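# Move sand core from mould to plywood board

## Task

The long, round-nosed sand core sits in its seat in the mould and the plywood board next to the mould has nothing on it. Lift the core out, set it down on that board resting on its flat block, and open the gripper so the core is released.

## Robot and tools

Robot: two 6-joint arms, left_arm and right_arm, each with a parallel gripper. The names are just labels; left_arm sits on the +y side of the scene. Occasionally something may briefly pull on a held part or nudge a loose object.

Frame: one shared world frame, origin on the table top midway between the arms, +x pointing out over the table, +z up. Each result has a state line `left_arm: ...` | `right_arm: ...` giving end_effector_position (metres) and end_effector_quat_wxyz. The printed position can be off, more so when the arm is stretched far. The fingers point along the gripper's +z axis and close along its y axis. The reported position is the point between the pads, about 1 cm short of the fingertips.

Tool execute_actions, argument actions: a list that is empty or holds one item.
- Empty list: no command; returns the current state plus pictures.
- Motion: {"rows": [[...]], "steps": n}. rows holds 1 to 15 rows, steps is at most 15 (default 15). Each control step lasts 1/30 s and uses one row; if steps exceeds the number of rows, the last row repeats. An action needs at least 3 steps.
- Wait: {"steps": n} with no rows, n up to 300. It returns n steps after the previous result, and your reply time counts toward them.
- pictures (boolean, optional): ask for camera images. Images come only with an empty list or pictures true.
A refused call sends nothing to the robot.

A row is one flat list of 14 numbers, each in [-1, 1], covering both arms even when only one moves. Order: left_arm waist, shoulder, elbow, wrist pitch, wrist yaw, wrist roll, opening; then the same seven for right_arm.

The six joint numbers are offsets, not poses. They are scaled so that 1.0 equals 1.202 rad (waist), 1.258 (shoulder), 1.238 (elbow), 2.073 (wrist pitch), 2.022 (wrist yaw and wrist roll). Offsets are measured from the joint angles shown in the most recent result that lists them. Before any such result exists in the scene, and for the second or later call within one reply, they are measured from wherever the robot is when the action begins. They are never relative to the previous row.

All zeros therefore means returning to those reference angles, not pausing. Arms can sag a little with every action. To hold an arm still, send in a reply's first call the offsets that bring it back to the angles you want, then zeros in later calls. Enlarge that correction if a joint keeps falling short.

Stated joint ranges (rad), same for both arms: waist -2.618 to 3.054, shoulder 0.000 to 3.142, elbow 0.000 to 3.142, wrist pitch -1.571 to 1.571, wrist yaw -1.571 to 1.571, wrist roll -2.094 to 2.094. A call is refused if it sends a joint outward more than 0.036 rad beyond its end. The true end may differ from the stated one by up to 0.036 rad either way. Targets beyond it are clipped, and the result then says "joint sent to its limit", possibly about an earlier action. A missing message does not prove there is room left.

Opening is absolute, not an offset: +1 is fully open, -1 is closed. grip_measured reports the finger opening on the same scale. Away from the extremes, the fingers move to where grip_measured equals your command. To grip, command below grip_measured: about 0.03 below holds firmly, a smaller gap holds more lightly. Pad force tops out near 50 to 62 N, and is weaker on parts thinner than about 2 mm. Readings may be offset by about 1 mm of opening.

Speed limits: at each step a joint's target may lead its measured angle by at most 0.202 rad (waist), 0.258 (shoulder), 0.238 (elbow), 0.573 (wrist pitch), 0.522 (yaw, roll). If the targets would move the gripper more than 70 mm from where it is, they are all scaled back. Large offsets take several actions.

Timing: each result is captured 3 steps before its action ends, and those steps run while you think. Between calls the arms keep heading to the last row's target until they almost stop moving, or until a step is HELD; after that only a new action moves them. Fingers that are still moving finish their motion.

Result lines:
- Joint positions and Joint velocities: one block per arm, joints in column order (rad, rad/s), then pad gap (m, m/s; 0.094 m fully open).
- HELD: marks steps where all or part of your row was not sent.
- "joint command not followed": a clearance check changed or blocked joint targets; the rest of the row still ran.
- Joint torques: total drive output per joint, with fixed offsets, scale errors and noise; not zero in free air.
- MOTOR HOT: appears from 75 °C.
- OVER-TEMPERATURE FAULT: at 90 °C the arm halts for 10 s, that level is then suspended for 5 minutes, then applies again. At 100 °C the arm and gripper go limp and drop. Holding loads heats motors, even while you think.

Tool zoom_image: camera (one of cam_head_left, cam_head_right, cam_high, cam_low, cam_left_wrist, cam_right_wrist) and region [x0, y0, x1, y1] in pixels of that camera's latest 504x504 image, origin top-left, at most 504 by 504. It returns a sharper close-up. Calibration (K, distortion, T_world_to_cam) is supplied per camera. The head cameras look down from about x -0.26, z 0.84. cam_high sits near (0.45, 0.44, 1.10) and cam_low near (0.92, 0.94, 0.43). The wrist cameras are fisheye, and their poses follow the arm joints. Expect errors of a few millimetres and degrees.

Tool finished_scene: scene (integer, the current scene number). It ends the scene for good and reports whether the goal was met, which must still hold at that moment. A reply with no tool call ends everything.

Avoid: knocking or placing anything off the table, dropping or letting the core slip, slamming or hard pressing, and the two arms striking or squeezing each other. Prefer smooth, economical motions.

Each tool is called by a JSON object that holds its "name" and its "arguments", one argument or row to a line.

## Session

{"name": "execute_actions", "arguments": {
  "actions": []
}}

Scene clock: 0.00 s of 4400.00 s.
left_arm: end_effector_position=(+0.2037, +0.2636, +0.1477) grip_measured=+1.000 end_effector_quat_wxyz=(+0.188, +0.365, +0.898, -0.158) | right_arm: end_effector_position=(+0.0079, +0.1101, +0.1287) grip_measured=+1.000 end_effector_quat_wxyz=(-0.040, -0.057, +0.728, +0.682)
Joint positions: left_arm=[ 0.247  1.082  0.931 -1.305  0.484  1.014  0.094] | right_arm=[ 1.246  1.89   0.562  1.254 -0.403  1.523  0.094]
Joint velocities: left_arm=[-0.007  0.002 -0.007  0.022 -0.037  0.051  0.   ] | right_arm=[ 0.017 -0.012  0.017 -0.007  0.007 -0.007  0.   ]
Joint torques (N m, as the arm reports them, + toward a larger angle): no reading
camera_calibration (this result's frames):
cam_left_wrist: T_world_to_cam=[[-0.447269, -0.84389, 0.296311, 0.267387], [-0.815239, 0.520926, 0.253023, 0.014419], [-0.36788, -0.128395, -0.920966, 0.329461], [0, 0, 0, 1]] pos_world=[0.252551, 0.260435, 0.220545]
cam_right_wrist: T_world_to_cam=[[-0.0695434, -0.0927544, -0.993257, 0.132987], [-0.754236, -0.64677, 0.113206, 0.0938687], [-0.65291, 0.757024, -0.0249801, 0.0522696], [0, 0, 0, 1]] pos_world=[0.114175, 0.0334773, 0.122769]

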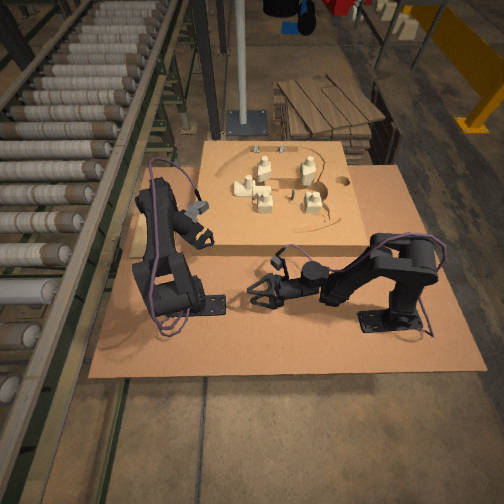

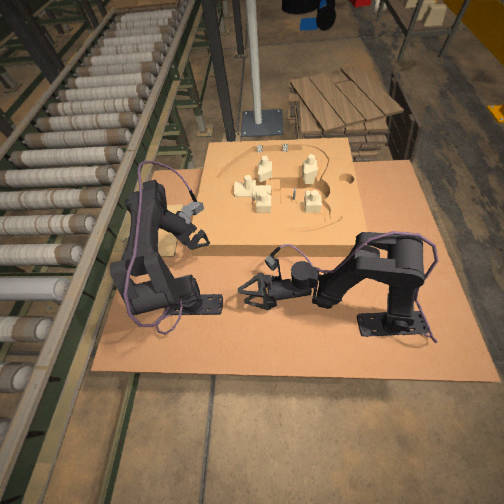

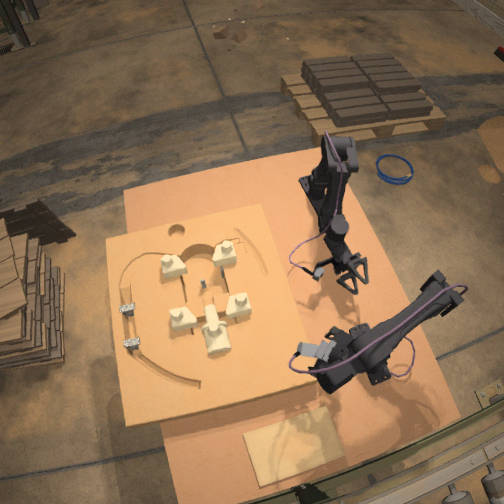

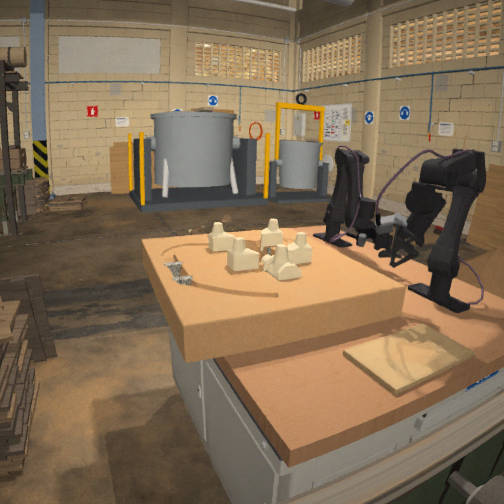

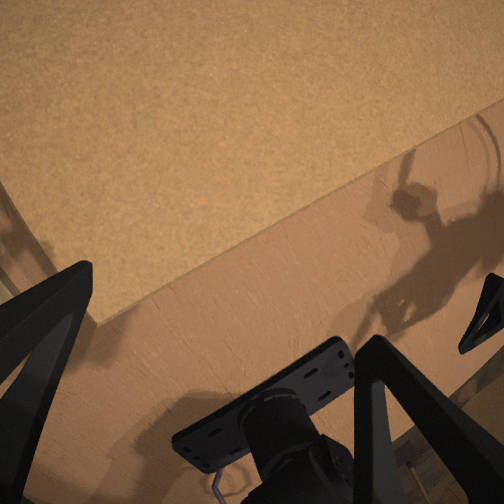

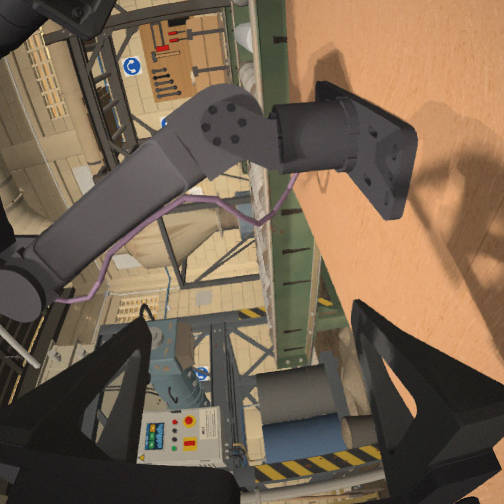

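{"name": "zoom_image", "arguments": {
  "camera": "cam_high",
  "region": [150, 270, 270, 370]
}}

{"name": "zoom_image", "arguments": {
  "camera": "cam_low",
  "region": [200, 210, 330, 300]
}}

{"name": "zoom_image", "arguments": {
  "camera": "cam_high",
  "region": [230, 380, 370, 500]
}}

{"name": "zoom_image", "arguments": {
  "camera": "cam_low",
  "region": [330, 270, 490, 400]
}}

Region (150, 270, 270, 370) of cam_high's 504x504 image, scaled by 4.200, with more detail than that image has.

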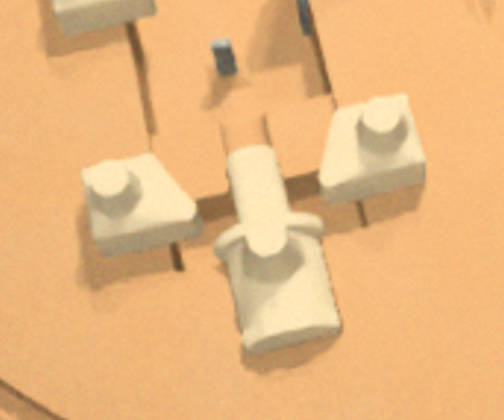

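Region (200, 210, 330, 300) of cam_low's 504x504 image, scaled by 3.877, with more detail than that image has; it fills the top 349 rows of this view, and the rest is white.

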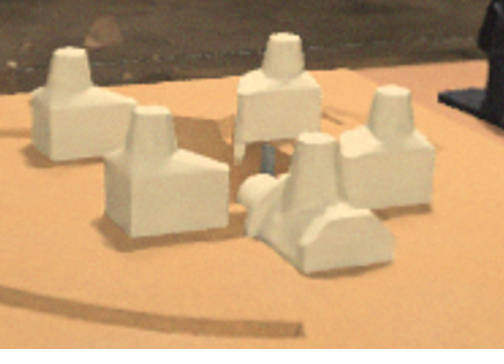

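Region (230, 380, 370, 500) of cam_high's 504x504 image, scaled by 3.600, with more detail than that image has; it fills the top 432 rows of this view, and the rest is white.

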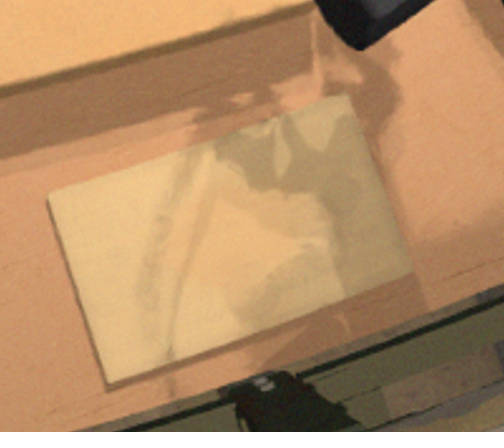

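Region (330, 270, 490, 400) of cam_low's 504x504 image, scaled by 3.150, with more detail than that image has; it fills the top 410 rows of this view, and the rest is white.

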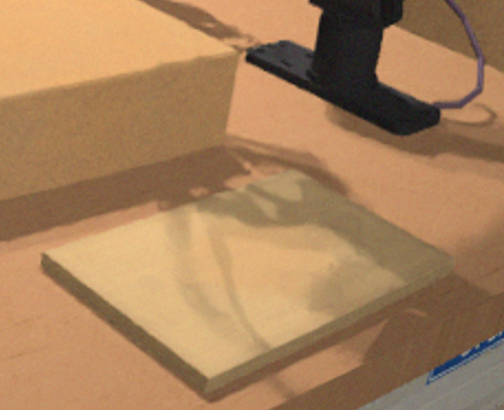

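{"name": "execute_actions", "arguments": {
  "actions": [
    {"rows": [
[-0.004,0.001,0.011,0,-0.004,-0.007,0.98, 0,-0.01,0,0.003,0,0,1],
[-0.009,0.004,0.022,-0.001,-0.009,-0.0155,0.95, 0,-0.01,0,0.003,0,0,1],
[-0.014,0.0092,0.033,-0.0014,-0.0133,-0.0247,0.92, 0,-0.01,0,0.003,0,0,1],
[-0.0186,0.0163,0.0422,-0.0019,-0.0170,-0.0324,0.89, 0,-0.01,0,0.003,0,0,1],
[-0.0245,0.0254,0.0540,-0.0024,-0.0212,-0.0411,0.86, 0,-0.01,0,0.003,0,0,1],
[-0.0317,0.0365,0.0683,-0.0031,-0.0259,-0.0509,0.83, 0,-0.01,0,0.003,0,0,1],
[-0.0400,0.0494,0.0850,-0.0038,-0.0310,-0.0617,0.80, 0,-0.01,0,0.003,0,0,1],
[-0.0496,0.0641,0.1041,-0.0045,-0.0366,-0.0734,0.77, 0,-0.01,0,0.003,0,0,1],
[-0.0603,0.0806,0.1254,-0.0053,-0.0426,-0.0860,0.74, 0,-0.01,0,0.003,0,0,1],
[-0.0720,0.0987,0.1489,-0.0062,-0.0490,-0.0994,0.71, 0,-0.01,0,0.003,0,0,1],
[-0.0848,0.1184,0.1745,-0.0071,-0.0558,-0.1135,0.68, 0,-0.01,0,0.003,0,0,1],
[-0.0986,0.1396,0.2019,-0.0080,-0.0629,-0.1284,0.65, 0,-0.01,0,0.003,0,0,1],
[-0.1132,0.1622,0.2312,-0.0090,-0.0702,-0.1438,0.62, 0,-0.01,0,0.003,0,0,1],
[-0.1286,0.1860,0.2621,-0.0100,-0.0779,-0.1598,0.59, 0,-0.01,0,0.003,0,0,1],
[-0.1449,0.2110,0.2944,-0.0111,-0.0857,-0.1763,0.56, 0,-0.01,0,0.003,0,0,1]
], "steps": 15}
  ]
}}

{"name": "execute_actions", "arguments": {
  "actions": [
    {"rows": [
[-0.0528,0.0690,0.1105,-0.0047,-0.0378,-0.0760,0.53, 0,-0.01,0,0.003,0,0,1],
[-0.0702,0.0960,0.1454,-0.0058,-0.0460,-0.0931,0.50, 0,-0.01,0,0.003,0,0,1],
[-0.0882,0.1236,0.1812,-0.0069,-0.0543,-0.1104,0.47, 0,-0.01,0,0.003,0,0,1],
[-0.1065,0.1519,0.2179,-0.0080,-0.0626,-0.1279,0.44, 0,-0.01,0,0.003,0,0,1],
[-0.1253,0.1808,0.2553,-0.0091,-0.0710,-0.1454,0.41, 0,-0.01,0,0.003,0,0,1],
[-0.1441,0.2099,0.2930,-0.0102,-0.0793,-0.1629,0.38, 0,-0.01,0,0.003,0,0,1],
[-0.1632,0.2393,0.3312,-0.0113,-0.0876,-0.1802,0.35, 0,-0.01,0,0.003,0,0,1],
[-0.1823,0.2688,0.3693,-0.0124,-0.0958,-0.1973,0.32, 0,-0.01,0,0.003,0,0,1],
[-0.2014,0.2981,0.4074,-0.0135,-0.1038,-0.2141,0.29, 0,-0.01,0,0.003,0,0,1],
[-0.2203,0.3273,0.4451,-0.0146,-0.1116,-0.2306,0.26, 0,-0.01,0,0.003,0,0,1],
[-0.2390,0.3561,0.4825,-0.0156,-0.1193,-0.2466,0.23, 0,-0.01,0,0.003,0,0,1],
[-0.2573,0.3844,0.5192,-0.0166,-0.1267,-0.2620,0.2, 0,-0.01,0,0.003,0,0,1],
[-0.2753,0.4121,0.5551,-0.0175,-0.1337,-0.2769,0.2, 0,-0.01,0,0.003,0,0,1],
[-0.2928,0.4390,0.5899,-0.0184,-0.1405,-0.2910,0.2, 0,-0.01,0,0.003,0,0,1],
[-0.3096,0.4650,0.6236,-0.0193,-0.1469,-0.3045,0.2, 0,-0.01,0,0.003,0,0,1]
], "steps": 15}
  ]
}}

{"name": "execute_actions", "arguments": {
  "actions": [
    {"rows": [
[-0.0549,0.0722,0.1146,-0.0047,-0.0379,-0.0760,0.2, 0,-0.01,0,0.003,0,0,1],
[-0.0703,0.0955,0.1455,-0.0054,-0.0434,-0.0877,0.2, 0,-0.01,0,0.003,0,0,1],
[-0.0850,0.1177,0.1748,-0.0061,-0.0486,-0.0985,0.2, 0,-0.01,0,0.003,0,0,1],
[-0.0987,0.1383,0.2022,-0.0067,-0.0533,-0.1083,0.2, 0,-0.01,0,0.003,0,0,1],
[-0.1115,0.1575,0.2277,-0.0073,-0.0574,-0.1170,0.2, 0,-0.01,0,0.003,0,0,1],
[-0.1232,0.1751,0.2512,-0.0078,-0.0611,-0.1247,0.2, 0,-0.01,0,0.003,0,0,1],
[-0.1339,0.1911,0.2726,-0.0082,-0.0642,-0.1313,0.2, 0,-0.01,0,0.003,0,0,1],
[-0.1435,0.2054,0.2917,-0.0086,-0.0668,-0.1367,0.2, 0,-0.01,0,0.003,0,0,1],
[-0.1519,0.2178,0.3084,-0.0088,-0.0688,-0.1409,0.2, 0,-0.01,0,0.003,0,0,1],
[-0.1590,0.2285,0.3228,-0.0090,-0.0703,-0.1439,0.2, 0,-0.01,0,0.003,0,0,1],
[-0.1649,0.2373,0.3345,-0.0091,-0.0712,-0.1458,0.2, 0,-0.01,0,0.003,0,0,1],
[-0.1695,0.2442,0.3438,-0.0092,-0.0714,-0.1464,0.2, 0,-0.01,0,0.003,0,0,1],
[-0.1728,0.2491,0.3503,-0.0092,-0.0714,-0.1464,0.2, 0,-0.01,0,0.003,0,0,1],
[-0.1748,0.2522,0.3544,-0.0092,-0.0714,-0.1464,0.2, 0,-0.01,0,0.003,0,0,1],
[-0.1755,0.2532,0.3557,-0.0092,-0.0714,-0.1464,0.2, 0,-0.01,0,0.003,0,0,1]
], "steps": 15}
  ]
}}

{"name": "execute_actions", "arguments": {
  "actions": [
    {"steps": 12}
  ],
  "pictures": true
}}

Scene clock: 5.50 s of 4400.00 s.
left_arm: end_effector_position=(+0.2339, +0.2694, +0.1675) grip_measured=+0.664 end_effector_quat_wxyz=(+0.159, +0.334, +0.919, -0.134) | right_arm: end_effector_position=(+0.0079, +0.1101, +0.1287) grip_measured=+1.000 end_effector_quat_wxyz=(-0.040, -0.056, +0.728, +0.682)
Joint positions: left_arm=[ 0.165  1.208  1.104 -1.321  0.395  0.855  0.078] | right_arm=[ 1.246  1.89   0.562  1.254 -0.403  1.523  0.094]
Joint velocities: left_arm=[-0.408  0.711  0.891  0.051 -0.33  -0.667 -0.025] | right_arm=[-0.002 -0.002  0.012  0.037  0.051 -0.11   0.   ]
Joint torques (N m, as the arm reports them, + toward a larger angle): left_arm=[-1.02 -1.64  9.33  0.35  0.3  -0.03] | right_arm=[-0.03 -7.41  3.93  1.94  0.   -0.02]
Steps of this call (steps 1 to 90: nothing new was sent; then 2.10 s passed at rest; steps 91 to 102: the first 12 steps of this action). Readings (joint positions):
91: left_arm=[0.247 1.082 0.931 -1.305 0.482 1.012] | right_arm=[1.246 1.890 0.562 1.254 -0.403 1.523]
92: left_arm=[0.247 1.082 0.931 -1.305 0.477 1.007] | right_arm=[1.246 1.890 0.562 1.254 -0.403 1.523]
94: left_arm=[0.243 1.084 0.939 -1.308 0.465 0.991] | right_arm=[1.246 1.890 0.562 1.254 -0.403 1.523]
98: left_arm=[0.215 1.124 0.999 -1.316 0.435 0.938] | right_arm=[1.246 1.890 0.562 1.254 -0.403 1.523]
102: the state above

Scene clock: 6.00 s of 4400.00 s.
left_arm: end_effector_position=(+0.3727, +0.2245, +0.2139) grip_measured=+0.214 end_effector_quat_wxyz=(+0.142, +0.259, +0.953, -0.063) | right_arm: end_effector_position=(+0.0079, +0.1101, +0.1287) grip_measured=+1.000 end_effector_quat_wxyz=(-0.040, -0.056, +0.728, +0.682)
Joint positions: left_arm=[-0.144  1.712  1.759 -1.35   0.165  0.388  0.057] | right_arm=[ 1.246  1.89   0.562  1.254 -0.403  1.524  0.094]
Joint velocities: left_arm=[-0.632  1.053  1.302  0.066 -0.374 -0.916 -0.025] | right_arm=[-0.007 -0.002 -0.007 -0.007 -0.007  0.037  0.   ]
Joint torques (N m, as the arm reports them, + toward a larger angle): left_arm=[-1.14 -6.36  8.52  0.4   0.1  -0.03] | right_arm=[-0.01 -7.42  3.92  1.94  0.   -0.02]
Steps of this call (steps 1 to 3: the last 3 steps of your previous action; steps 4 to 15: the first 12 steps of this action, its rows measured from where the robot was after step 3). Readings (joint positions):
3: left_arm=[0.115 1.291 1.210 -1.327 0.358 0.777] | right_arm=[1.246 1.890 0.562 1.254 -0.403 1.523]
4: left_arm=[0.095 1.321 1.251 -1.330 0.342 0.748] | right_arm=[1.246 1.890 0.562 1.254 -0.403 1.524]
5: left_arm=[0.076 1.354 1.294 -1.332 0.325 0.718] | right_arm=[1.246 1.890 0.562 1.254 -0.403 1.524]
7: left_arm=[0.034 1.420 1.385 -1.337 0.292 0.655] | right_arm=[1.246 1.890 0.562 1.254 -0.403 1.524]
11: left_arm=[-0.054 1.563 1.572 -1.344 0.228 0.522] | right_arm=[1.246 1.890 0.562 1.254 -0.403 1.524]
15: the state above

Scene clock: 6.50 s of 4400.00 s.
left_arm: end_effector_position=(+0.4591, +0.1221, +0.2068) grip_measured=+0.202 end_effector_quat_wxyz=(+0.174, +0.205, +0.963, -0.032) | right_arm: end_effector_position=(+0.0079, +0.1101, +0.1287) grip_measured=+1.000 end_effector_quat_wxyz=(-0.041, -0.056, +0.729, +0.682)
Joint positions: left_arm=[-0.397  2.118  2.266 -1.363  0.006  0.044  0.056] | right_arm=[ 1.246  1.89   0.562  1.254 -0.403  1.525  0.094]
Joint velocities: left_arm=[-0.222  0.31   0.393  0.095 -0.066 -0.33  -0.   ] | right_arm=[-0.007  0.012 -0.002  0.007  0.022 -0.051  0.   ]
Joint torques (N m, as the arm reports them, + toward a larger angle): left_arm=[-0.27 -9.72  9.59  0.53 -0.13 -0.06] | right_arm=[-0.04 -7.41  3.92  1.93  0.   -0.02]
Steps of this call (steps 1 to 3: the last 3 steps of your previous action; steps 4 to 15: the first 12 steps of this action, its rows measured from where the robot was after step 3). Readings (joint positions):
3: left_arm=[-0.210 1.821 1.892 -1.354 0.121 0.293] | right_arm=[1.246 1.890 0.562 1.254 -0.403 1.524]
4: left_arm=[-0.231 1.857 1.936 -1.357 0.106 0.264] | right_arm=[1.246 1.890 0.562 1.254 -0.403 1.525]
5: left_arm=[-0.251 1.891 1.980 -1.358 0.093 0.236] | right_arm=[1.246 1.890 0.562 1.254 -0.403 1.525]
7: left_arm=[-0.289 1.955 2.060 -1.358 0.068 0.184] | right_arm=[1.246 1.890 0.562 1.254 -0.403 1.525]
11: left_arm=[-0.353 2.054 2.185 -1.361 0.029 0.098] | right_arm=[1.246 1.890 0.562 1.254 -0.403 1.525]
15: the state above

Scene clock: 6.90 s of 4400.00 s.
left_arm: end_effector_position=(+0.4626, +0.1144, +0.2064) grip_measured=+0.202 end_effector_quat_wxyz=(+0.178, +0.193, +0.964, -0.029) | right_arm: end_effector_position=(+0.0079, +0.1101, +0.1287) grip_measured=+1.000 end_effector_quat_wxyz=(-0.041, -0.056, +0.729, +0.682)
Joint positions: left_arm=[-0.416  2.144  2.305 -1.369 -0.013  0.005  0.056] | right_arm=[ 1.246  1.89   0.562  1.254 -0.403  1.525  0.094]
Joint velocities: left_arm=[-0.007  0.002  0.002 -0.022 -0.037 -0.007  0.   ] | right_arm=[-0.002  0.012 -0.002 -0.037  0.007  0.037  0.   ]
Joint torques (N m, as the arm reports them, + toward a larger angle): left_arm=[-0.41 -9.6   9.69  0.61 -0.13 -0.07] | right_arm=[-0.05 -7.42  3.93  1.94  0.   -0.01]
Kept back: nothing.
Steps of this call (steps 1 to 3: the last 3 steps of your previous action; steps 4 to 12: the robot went on to your last target). Readings (joint positions):
1: left_arm=[-0.405 2.128 2.279 -1.363 0.002 0.036] | right_arm=[1.246 1.890 0.562 1.254 -0.403 1.525]
2: left_arm=[-0.410 2.135 2.288 -1.363 0.000 0.029] | right_arm=[1.246 1.890 0.562 1.254 -0.403 1.525]
4: left_arm=[-0.416 2.143 2.299 -1.364 -0.003 0.020] | right_arm=[1.246 1.890 0.562 1.254 -0.403 1.525]
8: left_arm=[-0.416 2.144 2.304 -1.368 -0.010 0.010] | right_arm=[1.246 1.890 0.562 1.254 -0.403 1.525]
12: the state above
camera_calibration (this result's frames):
cam_left_wrist: T_world_to_cam=[[-0.068221, -0.991444, 0.111284, 0.119562], [-0.942678, 0.10058, 0.318186, 0.382024], [-0.326657, -0.0831978, -0.941474, 0.439644], [0, 0, 0, 1]] pos_world=[0.511895, 0.116693, 0.279053]
cam_right_wrist: T_world_to_cam=[[-0.0721818, -0.0930995, -0.993037, 0.133017], [-0.754051, -0.646593, 0.11543, 0.0935616], [-0.652837, 0.757133, -0.0235295, 0.0520703], [0, 0, 0, 1]] pos_world=[0.114145, 0.0334559, 0.122516]

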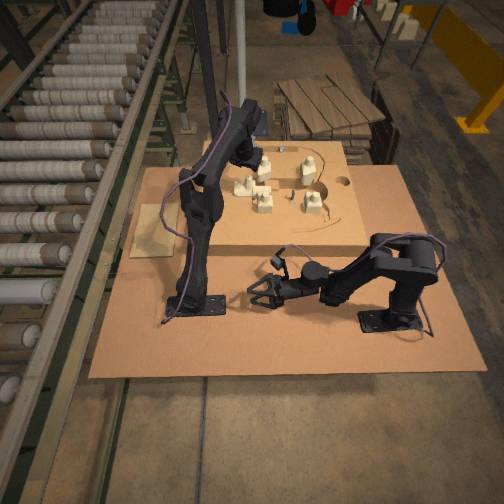

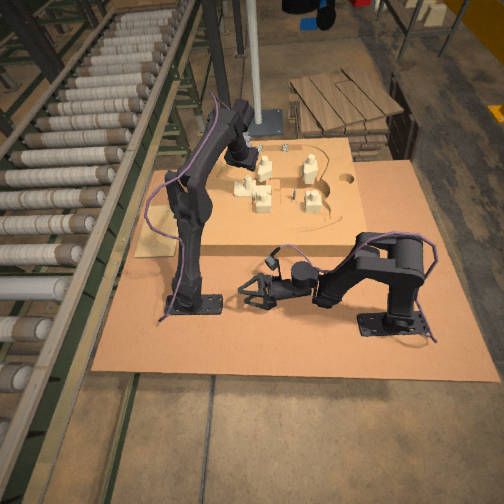

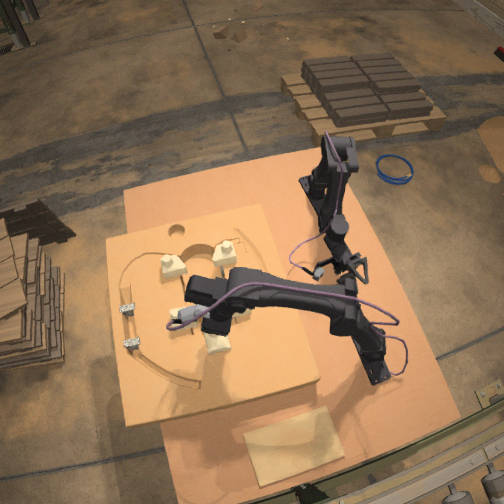

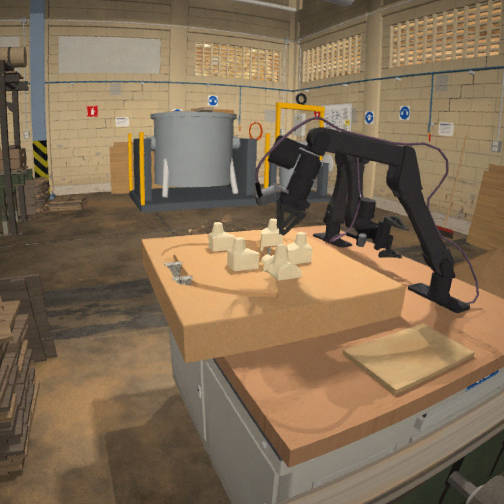

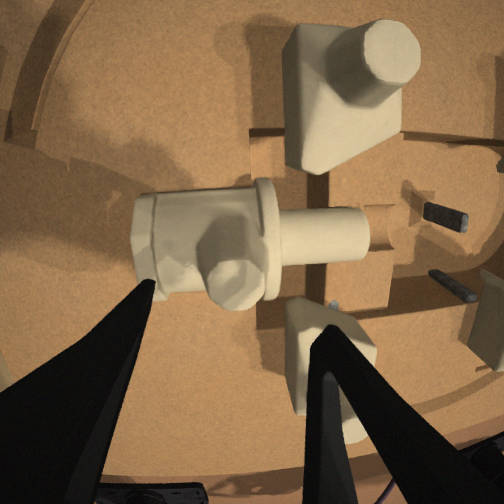

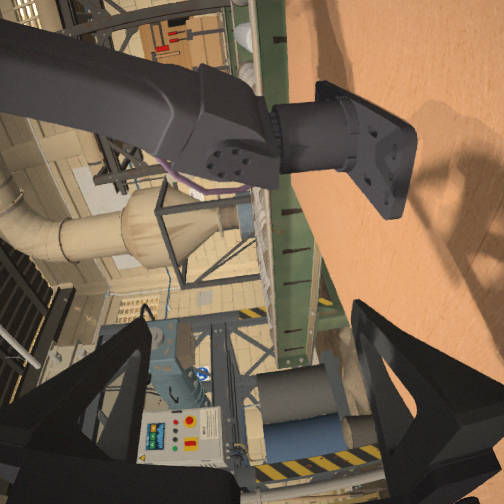

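{"name": "zoom_image", "arguments": {
  "camera": "cam_left_wrist",
  "region": [120, 160, 380, 360]
}}

{"name": "zoom_image", "arguments": {
  "camera": "cam_low",
  "region": [230, 190, 340, 290]
}}

Region (120, 160, 380, 360) of cam_left_wrist's 504x504 image, scaled by 1.938, with more detail than that image has; it fills the top 388 rows of this view, and the rest is white.

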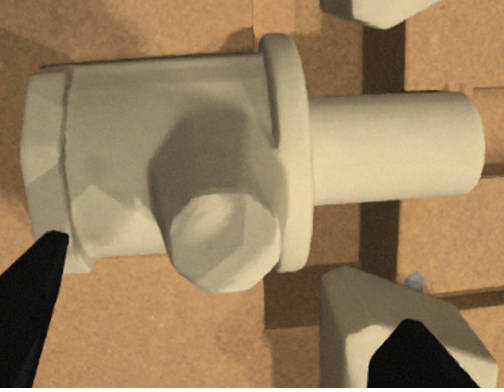

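Region (230, 190, 340, 290) of cam_low's 504x504 image, scaled by 4.582, with more detail than that image has; it fills the top 458 rows of this view, and the rest is white.

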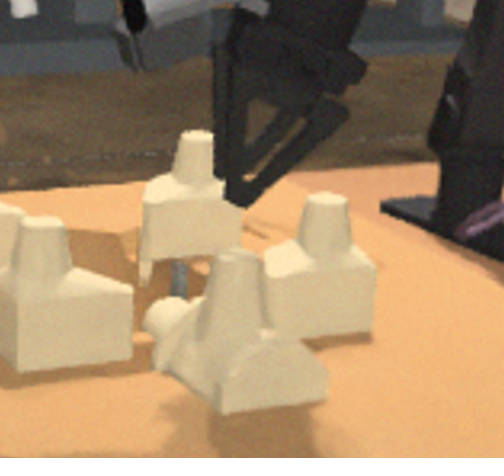

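{"name": "execute_actions", "arguments": {
  "actions": [
    {"rows": [
[-0.005,-0.0147,0.009,0.008,0.000,-0.004,0.2, 0,-0.01,0,0.003,0,0,1],
[-0.006,-0.0261,-0.008,0.0165,0.004,-0.004,0.2, 0,-0.01,0,0.003,0,0,1],
[-0.007,-0.0351,-0.0263,0.0279,0.008,-0.004,0.2, 0,-0.01,0,0.003,0,0,1],
[-0.008,-0.0405,-0.0455,0.0408,0.0104,-0.004,0.2, 0,-0.01,0,0.003,0,0,1],
[-0.008,-0.0466,-0.0688,0.0549,0.0104,-0.004,0.2, 0,-0.01,0,0.003,0,0,1],
[-0.008,-0.0531,-0.0951,0.0694,0.0104,-0.004,0.2, 0,-0.01,0,0.003,0,0,1],
[-0.008,-0.0597,-0.1233,0.0837,0.0104,-0.004,0.2, 0,-0.01,0,0.003,0,0,1],
[-0.008,-0.0662,-0.1520,0.0972,0.0104,-0.004,0.2, 0,-0.01,0,0.003,0,0,1],
[-0.008,-0.0723,-0.1802,0.1093,0.0104,-0.004,0.2, 0,-0.01,0,0.003,0,0,1],
[-0.008,-0.0777,-0.2065,0.1193,0.0104,-0.004,0.2, 0,-0.01,0,0.003,0,0,1],
[-0.008,-0.0821,-0.2298,0.1270,0.0104,-0.004,0.2, 0,-0.01,0,0.003,0,0,1],
[-0.008,-0.0855,-0.2490,0.1321,0.0104,-0.004,0.2, 0,-0.01,0,0.003,0,0,1],
[-0.008,-0.0875,-0.2634,0.1335,0.0104,-0.004,0.2, 0,-0.01,0,0.003,0,0,1],
[-0.008,-0.0882,-0.2723,0.1293,0.0104,-0.004,0.2, 0,-0.01,0,0.003,0,0,1],
[-0.008,-0.0882,-0.2753,0.1224,0.0104,-0.004,0.2, 0,-0.01,0,0.003,0,0,1]
], "steps": 15}
  ]
}}

{"name": "execute_actions", "arguments": {
  "actions": [
    {"steps": 11}
  ],
  "pictures": true
}}

{"name": "zoom_image", "arguments": {
  "camera": "cam_low",
  "region": [230, 190, 340, 290]
}}

Scene clock: 9.47 s of 4400.00 s.
left_arm: end_effector_position=(+0.4600, +0.1127, +0.1738) grip_measured=+0.202 end_effector_quat_wxyz=(+0.179, +0.193, +0.964, -0.036) | right_arm: end_effector_position=(+0.0079, +0.1101, +0.1287) grip_measured=+1.000 end_effector_quat_wxyz=(-0.041, -0.055, +0.729, +0.682)
Joint positions: left_arm=[-0.416  2.069  2.049 -1.183  0.001  0.003  0.056] | right_arm=[ 1.246  1.89   0.562  1.254 -0.403  1.526  0.094]
Joint velocities: left_arm=[-0.002 -0.085 -0.818  0.418 -0.007 -0.066 -0.001] | right_arm=[-0.012 -0.017  0.022 -0.007 -0.007 -0.051  0.   ]
Joint torques (N m, as the arm reports them, + toward a larger angle): left_arm=[ -0.88 -10.91   7.49   0.77   0.03  -0.06] | right_arm=[-0.03 -7.41  3.9   1.94  0.   -0.02]
Steps of this call (steps 1 to 30: the robot went on to your last target; steps 31 to 65: nothing new was sent; steps 66 to 77: the first 12 steps of this action). Readings (joint positions):
66: left_arm=[-0.416 2.144 2.305 -1.371 -0.015 0.003] | right_arm=[1.246 1.890 0.562 1.254 -0.403 1.525]
67: left_arm=[-0.416 2.144 2.305 -1.369 -0.014 0.003] | right_arm=[1.246 1.890 0.562 1.254 -0.403 1.526]
69: left_arm=[-0.416 2.135 2.284 -1.345 -0.009 0.003] | right_arm=[1.246 1.890 0.562 1.254 -0.403 1.526]
73: left_arm=[-0.416 2.097 2.178 -1.268 -0.001 0.003] | right_arm=[1.246 1.890 0.562 1.254 -0.403 1.526]
77: the state above

Scene clock: 9.83 s of 4400.00 s.
left_arm: end_effector_position=(+0.4545, +0.1147, +0.1501) grip_measured=+0.202 end_effector_quat_wxyz=(+0.161, +0.194, +0.967, -0.033) | right_arm: end_effector_position=(+0.0079, +0.1101, +0.1287) grip_measured=+1.000 end_effector_quat_wxyz=(-0.041, -0.055, +0.729, +0.682)
Joint positions: left_arm=[-0.416  2.065  1.961 -1.136  0.003  0.003  0.056] | right_arm=[ 1.246  1.89   0.562  1.254 -0.403  1.526  0.094]
Joint velocities: left_arm=[ 0.017 -0.017 -0.012  0.125 -0.007 -0.007  0.001] | right_arm=[-0.002  0.002 -0.002 -0.081  0.007 -0.022  0.   ]
Joint torques (N m, as the arm reports them, + toward a larger angle): left_arm=[ -0.88 -11.28   7.93   0.7    0.03  -0.06] | right_arm=[-0.01 -7.42  3.92  1.94  0.   -0.02]
Kept back: nothing.
Steps of this call (steps 1 to 3: the last 3 steps of your previous action; steps 4 to 11: the robot went on to your last target). Readings (joint positions):
1: left_arm=[-0.416 2.067 2.022 -1.168 0.002 0.003] | right_arm=[1.246 1.890 0.562 1.254 -0.403 1.526]
2: left_arm=[-0.416 2.067 2.000 -1.157 0.002 0.003] | right_arm=[1.246 1.890 0.562 1.254 -0.403 1.526]
4: left_arm=[-0.416 2.067 1.970 -1.151 0.003 0.003] | right_arm=[1.246 1.890 0.562 1.254 -0.403 1.526]
8: left_arm=[-0.416 2.067 1.961 -1.144 0.003 0.003] | right_arm=[1.246 1.890 0.562 1.254 -0.403 1.526]
11: the state above
camera_calibration (this result's frames):
cam_left_wrist: T_world_to_cam=[[-0.0670974, -0.990946, 0.116292, 0.124251], [-0.930547, 0.104203, 0.351033, 0.381368], [-0.359973, -0.0846619, -0.929113, 0.39739], [0, 0, 0, 1]] pos_world=[0.506267, 0.11703, 0.220898]
cam_right_wrist: T_world_to_cam=[[-0.0729356, -0.093198, -0.992973, 0.133026], [-0.753997, -0.646542, 0.116065, 0.0934738], [-0.652816, 0.757164, -0.0231151, 0.0520134], [0, 0, 0, 1]] pos_world=[0.114136, 0.0334498, 0.122444]

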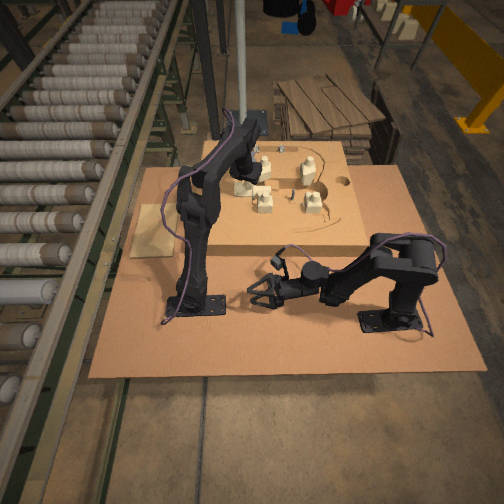

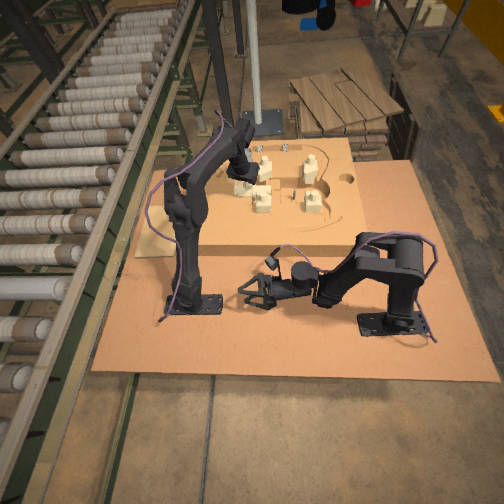

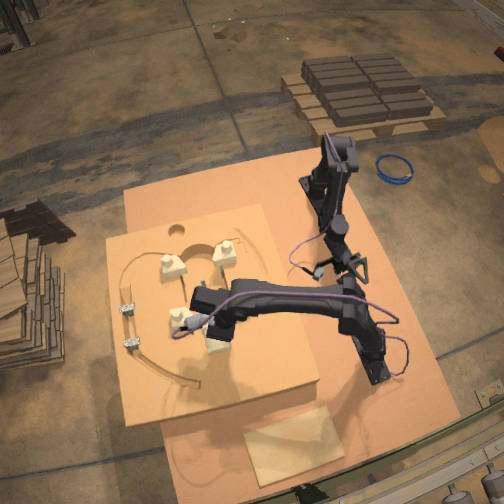

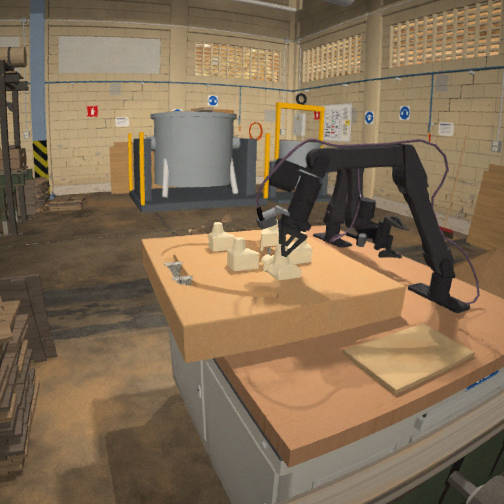

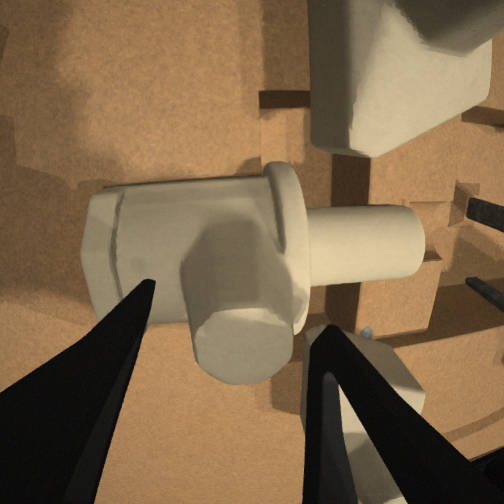

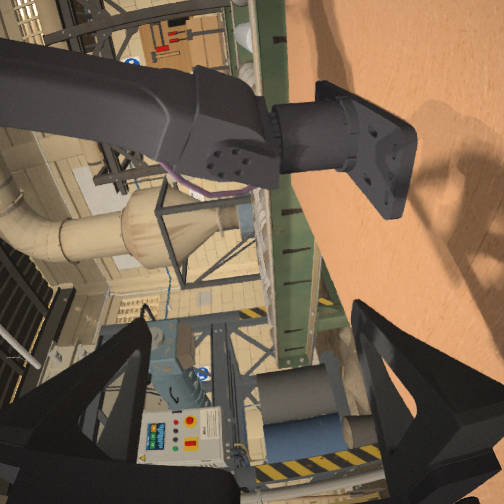

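Region (230, 190, 340, 290) of cam_low's 504x504 image, scaled by 4.582, with more detail than that image has; it fills the top 458 rows of this view, and the rest is white.

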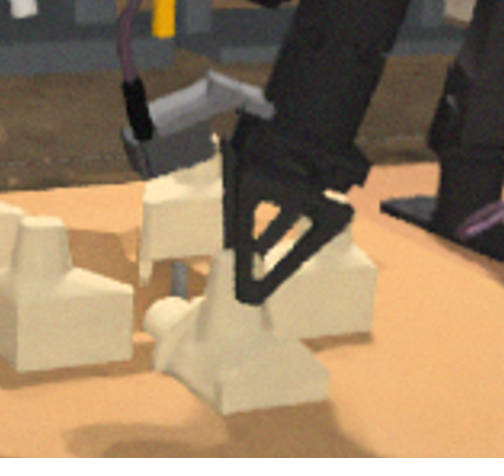

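{"name": "execute_actions", "arguments": {
  "actions": [
    {"rows": [
[-0.006,-0.022,0.000,0.014,0.002,-0.002,0.2, 0,-0.01,0,0.003,0,0,1],
[-0.004,-0.019,-0.004,0.019,0.001,-0.001,0.17, 0,-0.01,0,0.003,0,0,1],
[-0.002,-0.016,-0.008,0.023,0,0,0.12, 0,-0.01,0,0.003,0,0,1],
[0,-0.016,-0.012,0.025,0,0,0.06, 0,-0.01,0,0.003,0,0,1],
[0,-0.016,-0.015,0.025,0,0,0.0, 0,-0.01,0,0.003,0,0,1],
[0,-0.016,-0.016,0.023,0,0,-0.06, 0,-0.01,0,0.003,0,0,1],
[0,-0.016,-0.016,0.021,0,0,-0.11, 0,-0.01,0,0.003,0,0,1],
[0,-0.016,-0.016,0.020,0,0,-0.15, 0,-0.01,0,0.003,0,0,1],
[0,-0.016,-0.016,0.020,0,0,-0.18, 0,-0.01,0,0.003,0,0,1],
[0,-0.016,-0.016,0.020,0,0,-0.205, 0,-0.01,0,0.003,0,0,1],
[0,-0.016,-0.016,0.020,0,0,-0.225, 0,-0.01,0,0.003,0,0,1],
[0,-0.016,-0.016,0.020,0,0,-0.245, 0,-0.01,0,0.003,0,0,1],
[0,-0.016,-0.016,0.020,0,0,-0.265, 0,-0.01,0,0.003,0,0,1],
[0,-0.016,-0.016,0.020,0,0,-0.285, 0,-0.01,0,0.003,0,0,1],
[0,-0.016,-0.016,0.020,0,0,-0.31, 0,-0.01,0,0.003,0,0,1]
], "steps": 15}
  ]
}}

{"name": "execute_actions", "arguments": {
  "actions": [
    {"rows": [
[0,-0.016,0.004,0.005,0,0,-0.33, 0,-0.01,0,0.003,0,0,1],
[0,-0.016,0.006,0.005,0,0,-0.36, 0,-0.01,0,0.003,0,0,1],
[0,-0.016,0.008,0.005,0,0,-0.40, 0,-0.01,0,0.003,0,0,1]
], "steps": 9}
  ],
  "pictures": true
}}

Scene clock: 10.87 s of 4400.00 s.
left_arm: end_effector_position=(+0.4583, +0.1142, +0.1473) grip_measured=-0.234 end_effector_quat_wxyz=(+0.168, +0.193, +0.966, -0.032) | right_arm: end_effector_position=(+0.0079, +0.1101, +0.1287) grip_measured=+1.000 end_effector_quat_wxyz=(-0.041, -0.055, +0.729, +0.682)
Joint positions: left_arm=[-0.416  2.065  1.945 -1.107 -0.003  0.003  0.036] | right_arm=[ 1.246  1.89   0.562  1.254 -0.403  1.527  0.094]
Joint velocities: left_arm=[ 0.007  0.007  0.007  0.007 -0.051 -0.007 -0.014] | right_arm=[-0.012  0.002 -0.017 -0.051 -0.037 -0.066  0.   ]
Joint torques (N m, as the arm reports them, + toward a larger angle): left_arm=[  0.03 -10.47   7.27   0.71   0.07  -0.01] | right_arm=[-0.03 -7.41  3.92  1.94  0.   -0.02]
Steps of this call (steps 1 to 19: the robot went on to your last target; steps 20 to 31: the first 12 steps of this action). Readings (joint positions):
20: left_arm=[-0.416 2.065 1.961 -1.129 0.004 0.003] | right_arm=[1.246 1.890 0.562 1.254 -0.403 1.526]
21: left_arm=[-0.416 2.065 1.961 -1.127 0.004 0.003] | right_arm=[1.246 1.890 0.562 1.254 -0.403 1.526]
23: left_arm=[-0.416 2.065 1.959 -1.117 0.004 0.003] | right_arm=[1.246 1.890 0.562 1.254 -0.403 1.526]
27: left_arm=[-0.416 2.065 1.948 -1.107 0.004 0.003] | right_arm=[1.246 1.890 0.562 1.254 -0.403 1.527]
31: the state above

Scene clock: 11.17 s of 4400.00 s.
left_arm: end_effector_position=(+0.4584, +0.1142, +0.1473) grip_measured=-0.287 end_effector_quat_wxyz=(+0.168, +0.193, +0.966, -0.032) | right_arm: end_effector_position=(+0.0079, +0.1101, +0.1287) grip_measured=+1.000 end_effector_quat_wxyz=(-0.041, -0.055, +0.729, +0.682)
Joint positions: left_arm=[-0.416  2.065  1.945 -1.106 -0.003  0.002  0.034] | right_arm=[ 1.246  1.89   0.562  1.254 -0.403  1.528  0.094]
Joint velocities: left_arm=[ 0.017 -0.002  0.007  0.051  0.051  0.022 -0.   ] | right_arm=[-0.012 -0.012 -0.002  0.007 -0.007  0.037  0.   ]
Joint torques (N m, as the arm reports them, + toward a larger angle): left_arm=[  0.03 -10.48   8.55   0.71  -0.02   0.  ] | right_arm=[-0.02 -7.42  3.93  1.94  0.   -0.02]
Steps of this call (steps 1 to 3: the last 3 steps of your previous action; steps 4 to 9: the first 6 steps of this action, its rows measured from where the robot was after step 3). Readings (joint positions):
3: left_arm=[-0.416 2.065 1.945 -1.106 -0.003 0.002] | right_arm=[1.246 1.890 0.562 1.254 -0.403 1.527]
4: left_arm=[-0.416 2.065 1.945 -1.106 -0.003 0.002] | right_arm=[1.246 1.890 0.562 1.254 -0.403 1.527]
5: left_arm=[-0.416 2.065 1.945 -1.106 -0.003 0.002] | right_arm=[1.246 1.890 0.562 1.254 -0.403 1.527]
7: left_arm=[-0.416 2.065 1.945 -1.106 -0.003 0.002] | right_arm=[1.246 1.890 0.562 1.254 -0.403 1.528]
9: the state above
camera_calibration (this result's frames):
cam_left_wrist: T_world_to_cam=[[-0.0661375, -0.991092, 0.115599, 0.124062], [-0.936039, 0.101755, 0.336863, 0.390935], [-0.345625, -0.0859257, -0.93443, 0.390562], [0, 0, 0, 1]] pos_world=[0.509123, 0.116737, 0.21892]
cam_right_wrist: T_world_to_cam=[[-0.0744429, -0.0933949, -0.992842, 0.133042], [-0.753888, -0.64644, 0.117336, 0.0932983], [-0.652772, 0.757227, -0.0222864, 0.0518995], [0, 0, 0, 1]] pos_world=[0.114119, 0.0334375, 0.122299]

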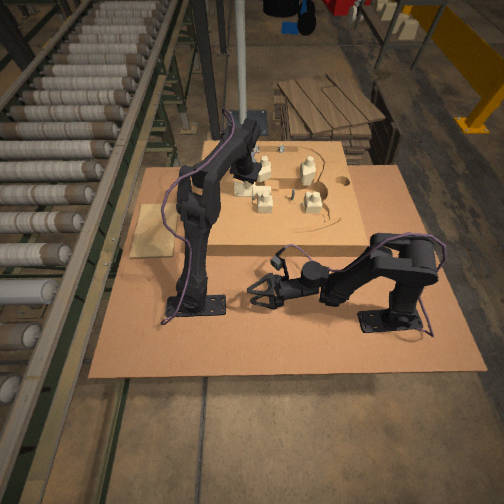

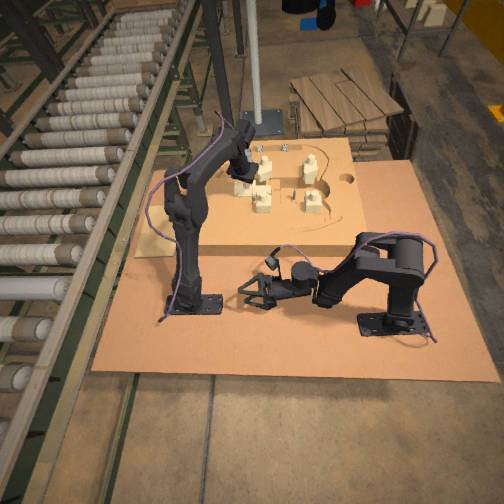

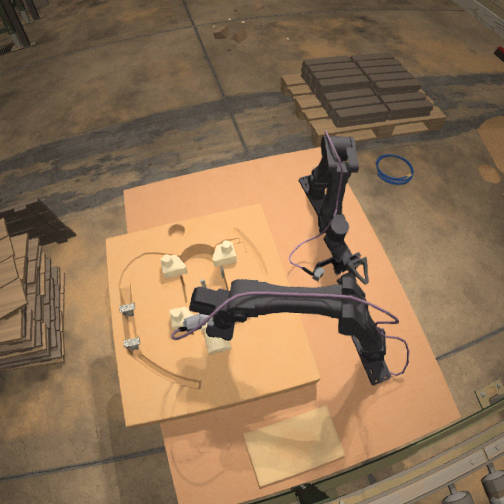

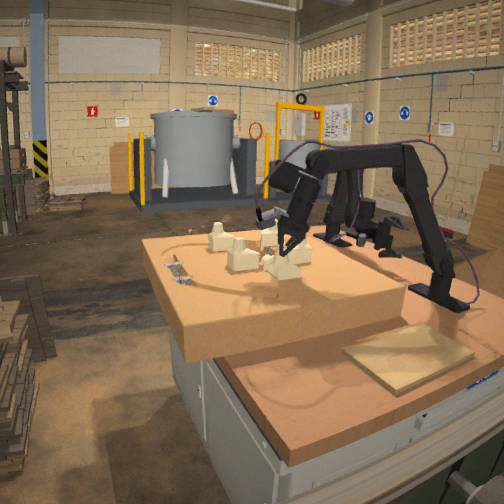

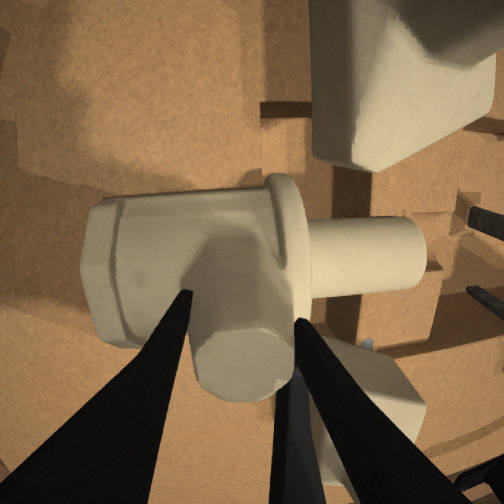

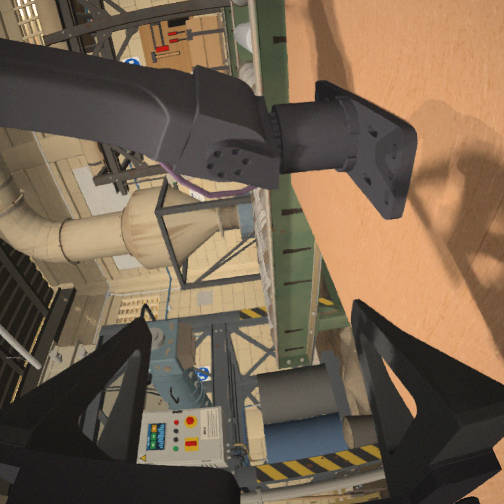

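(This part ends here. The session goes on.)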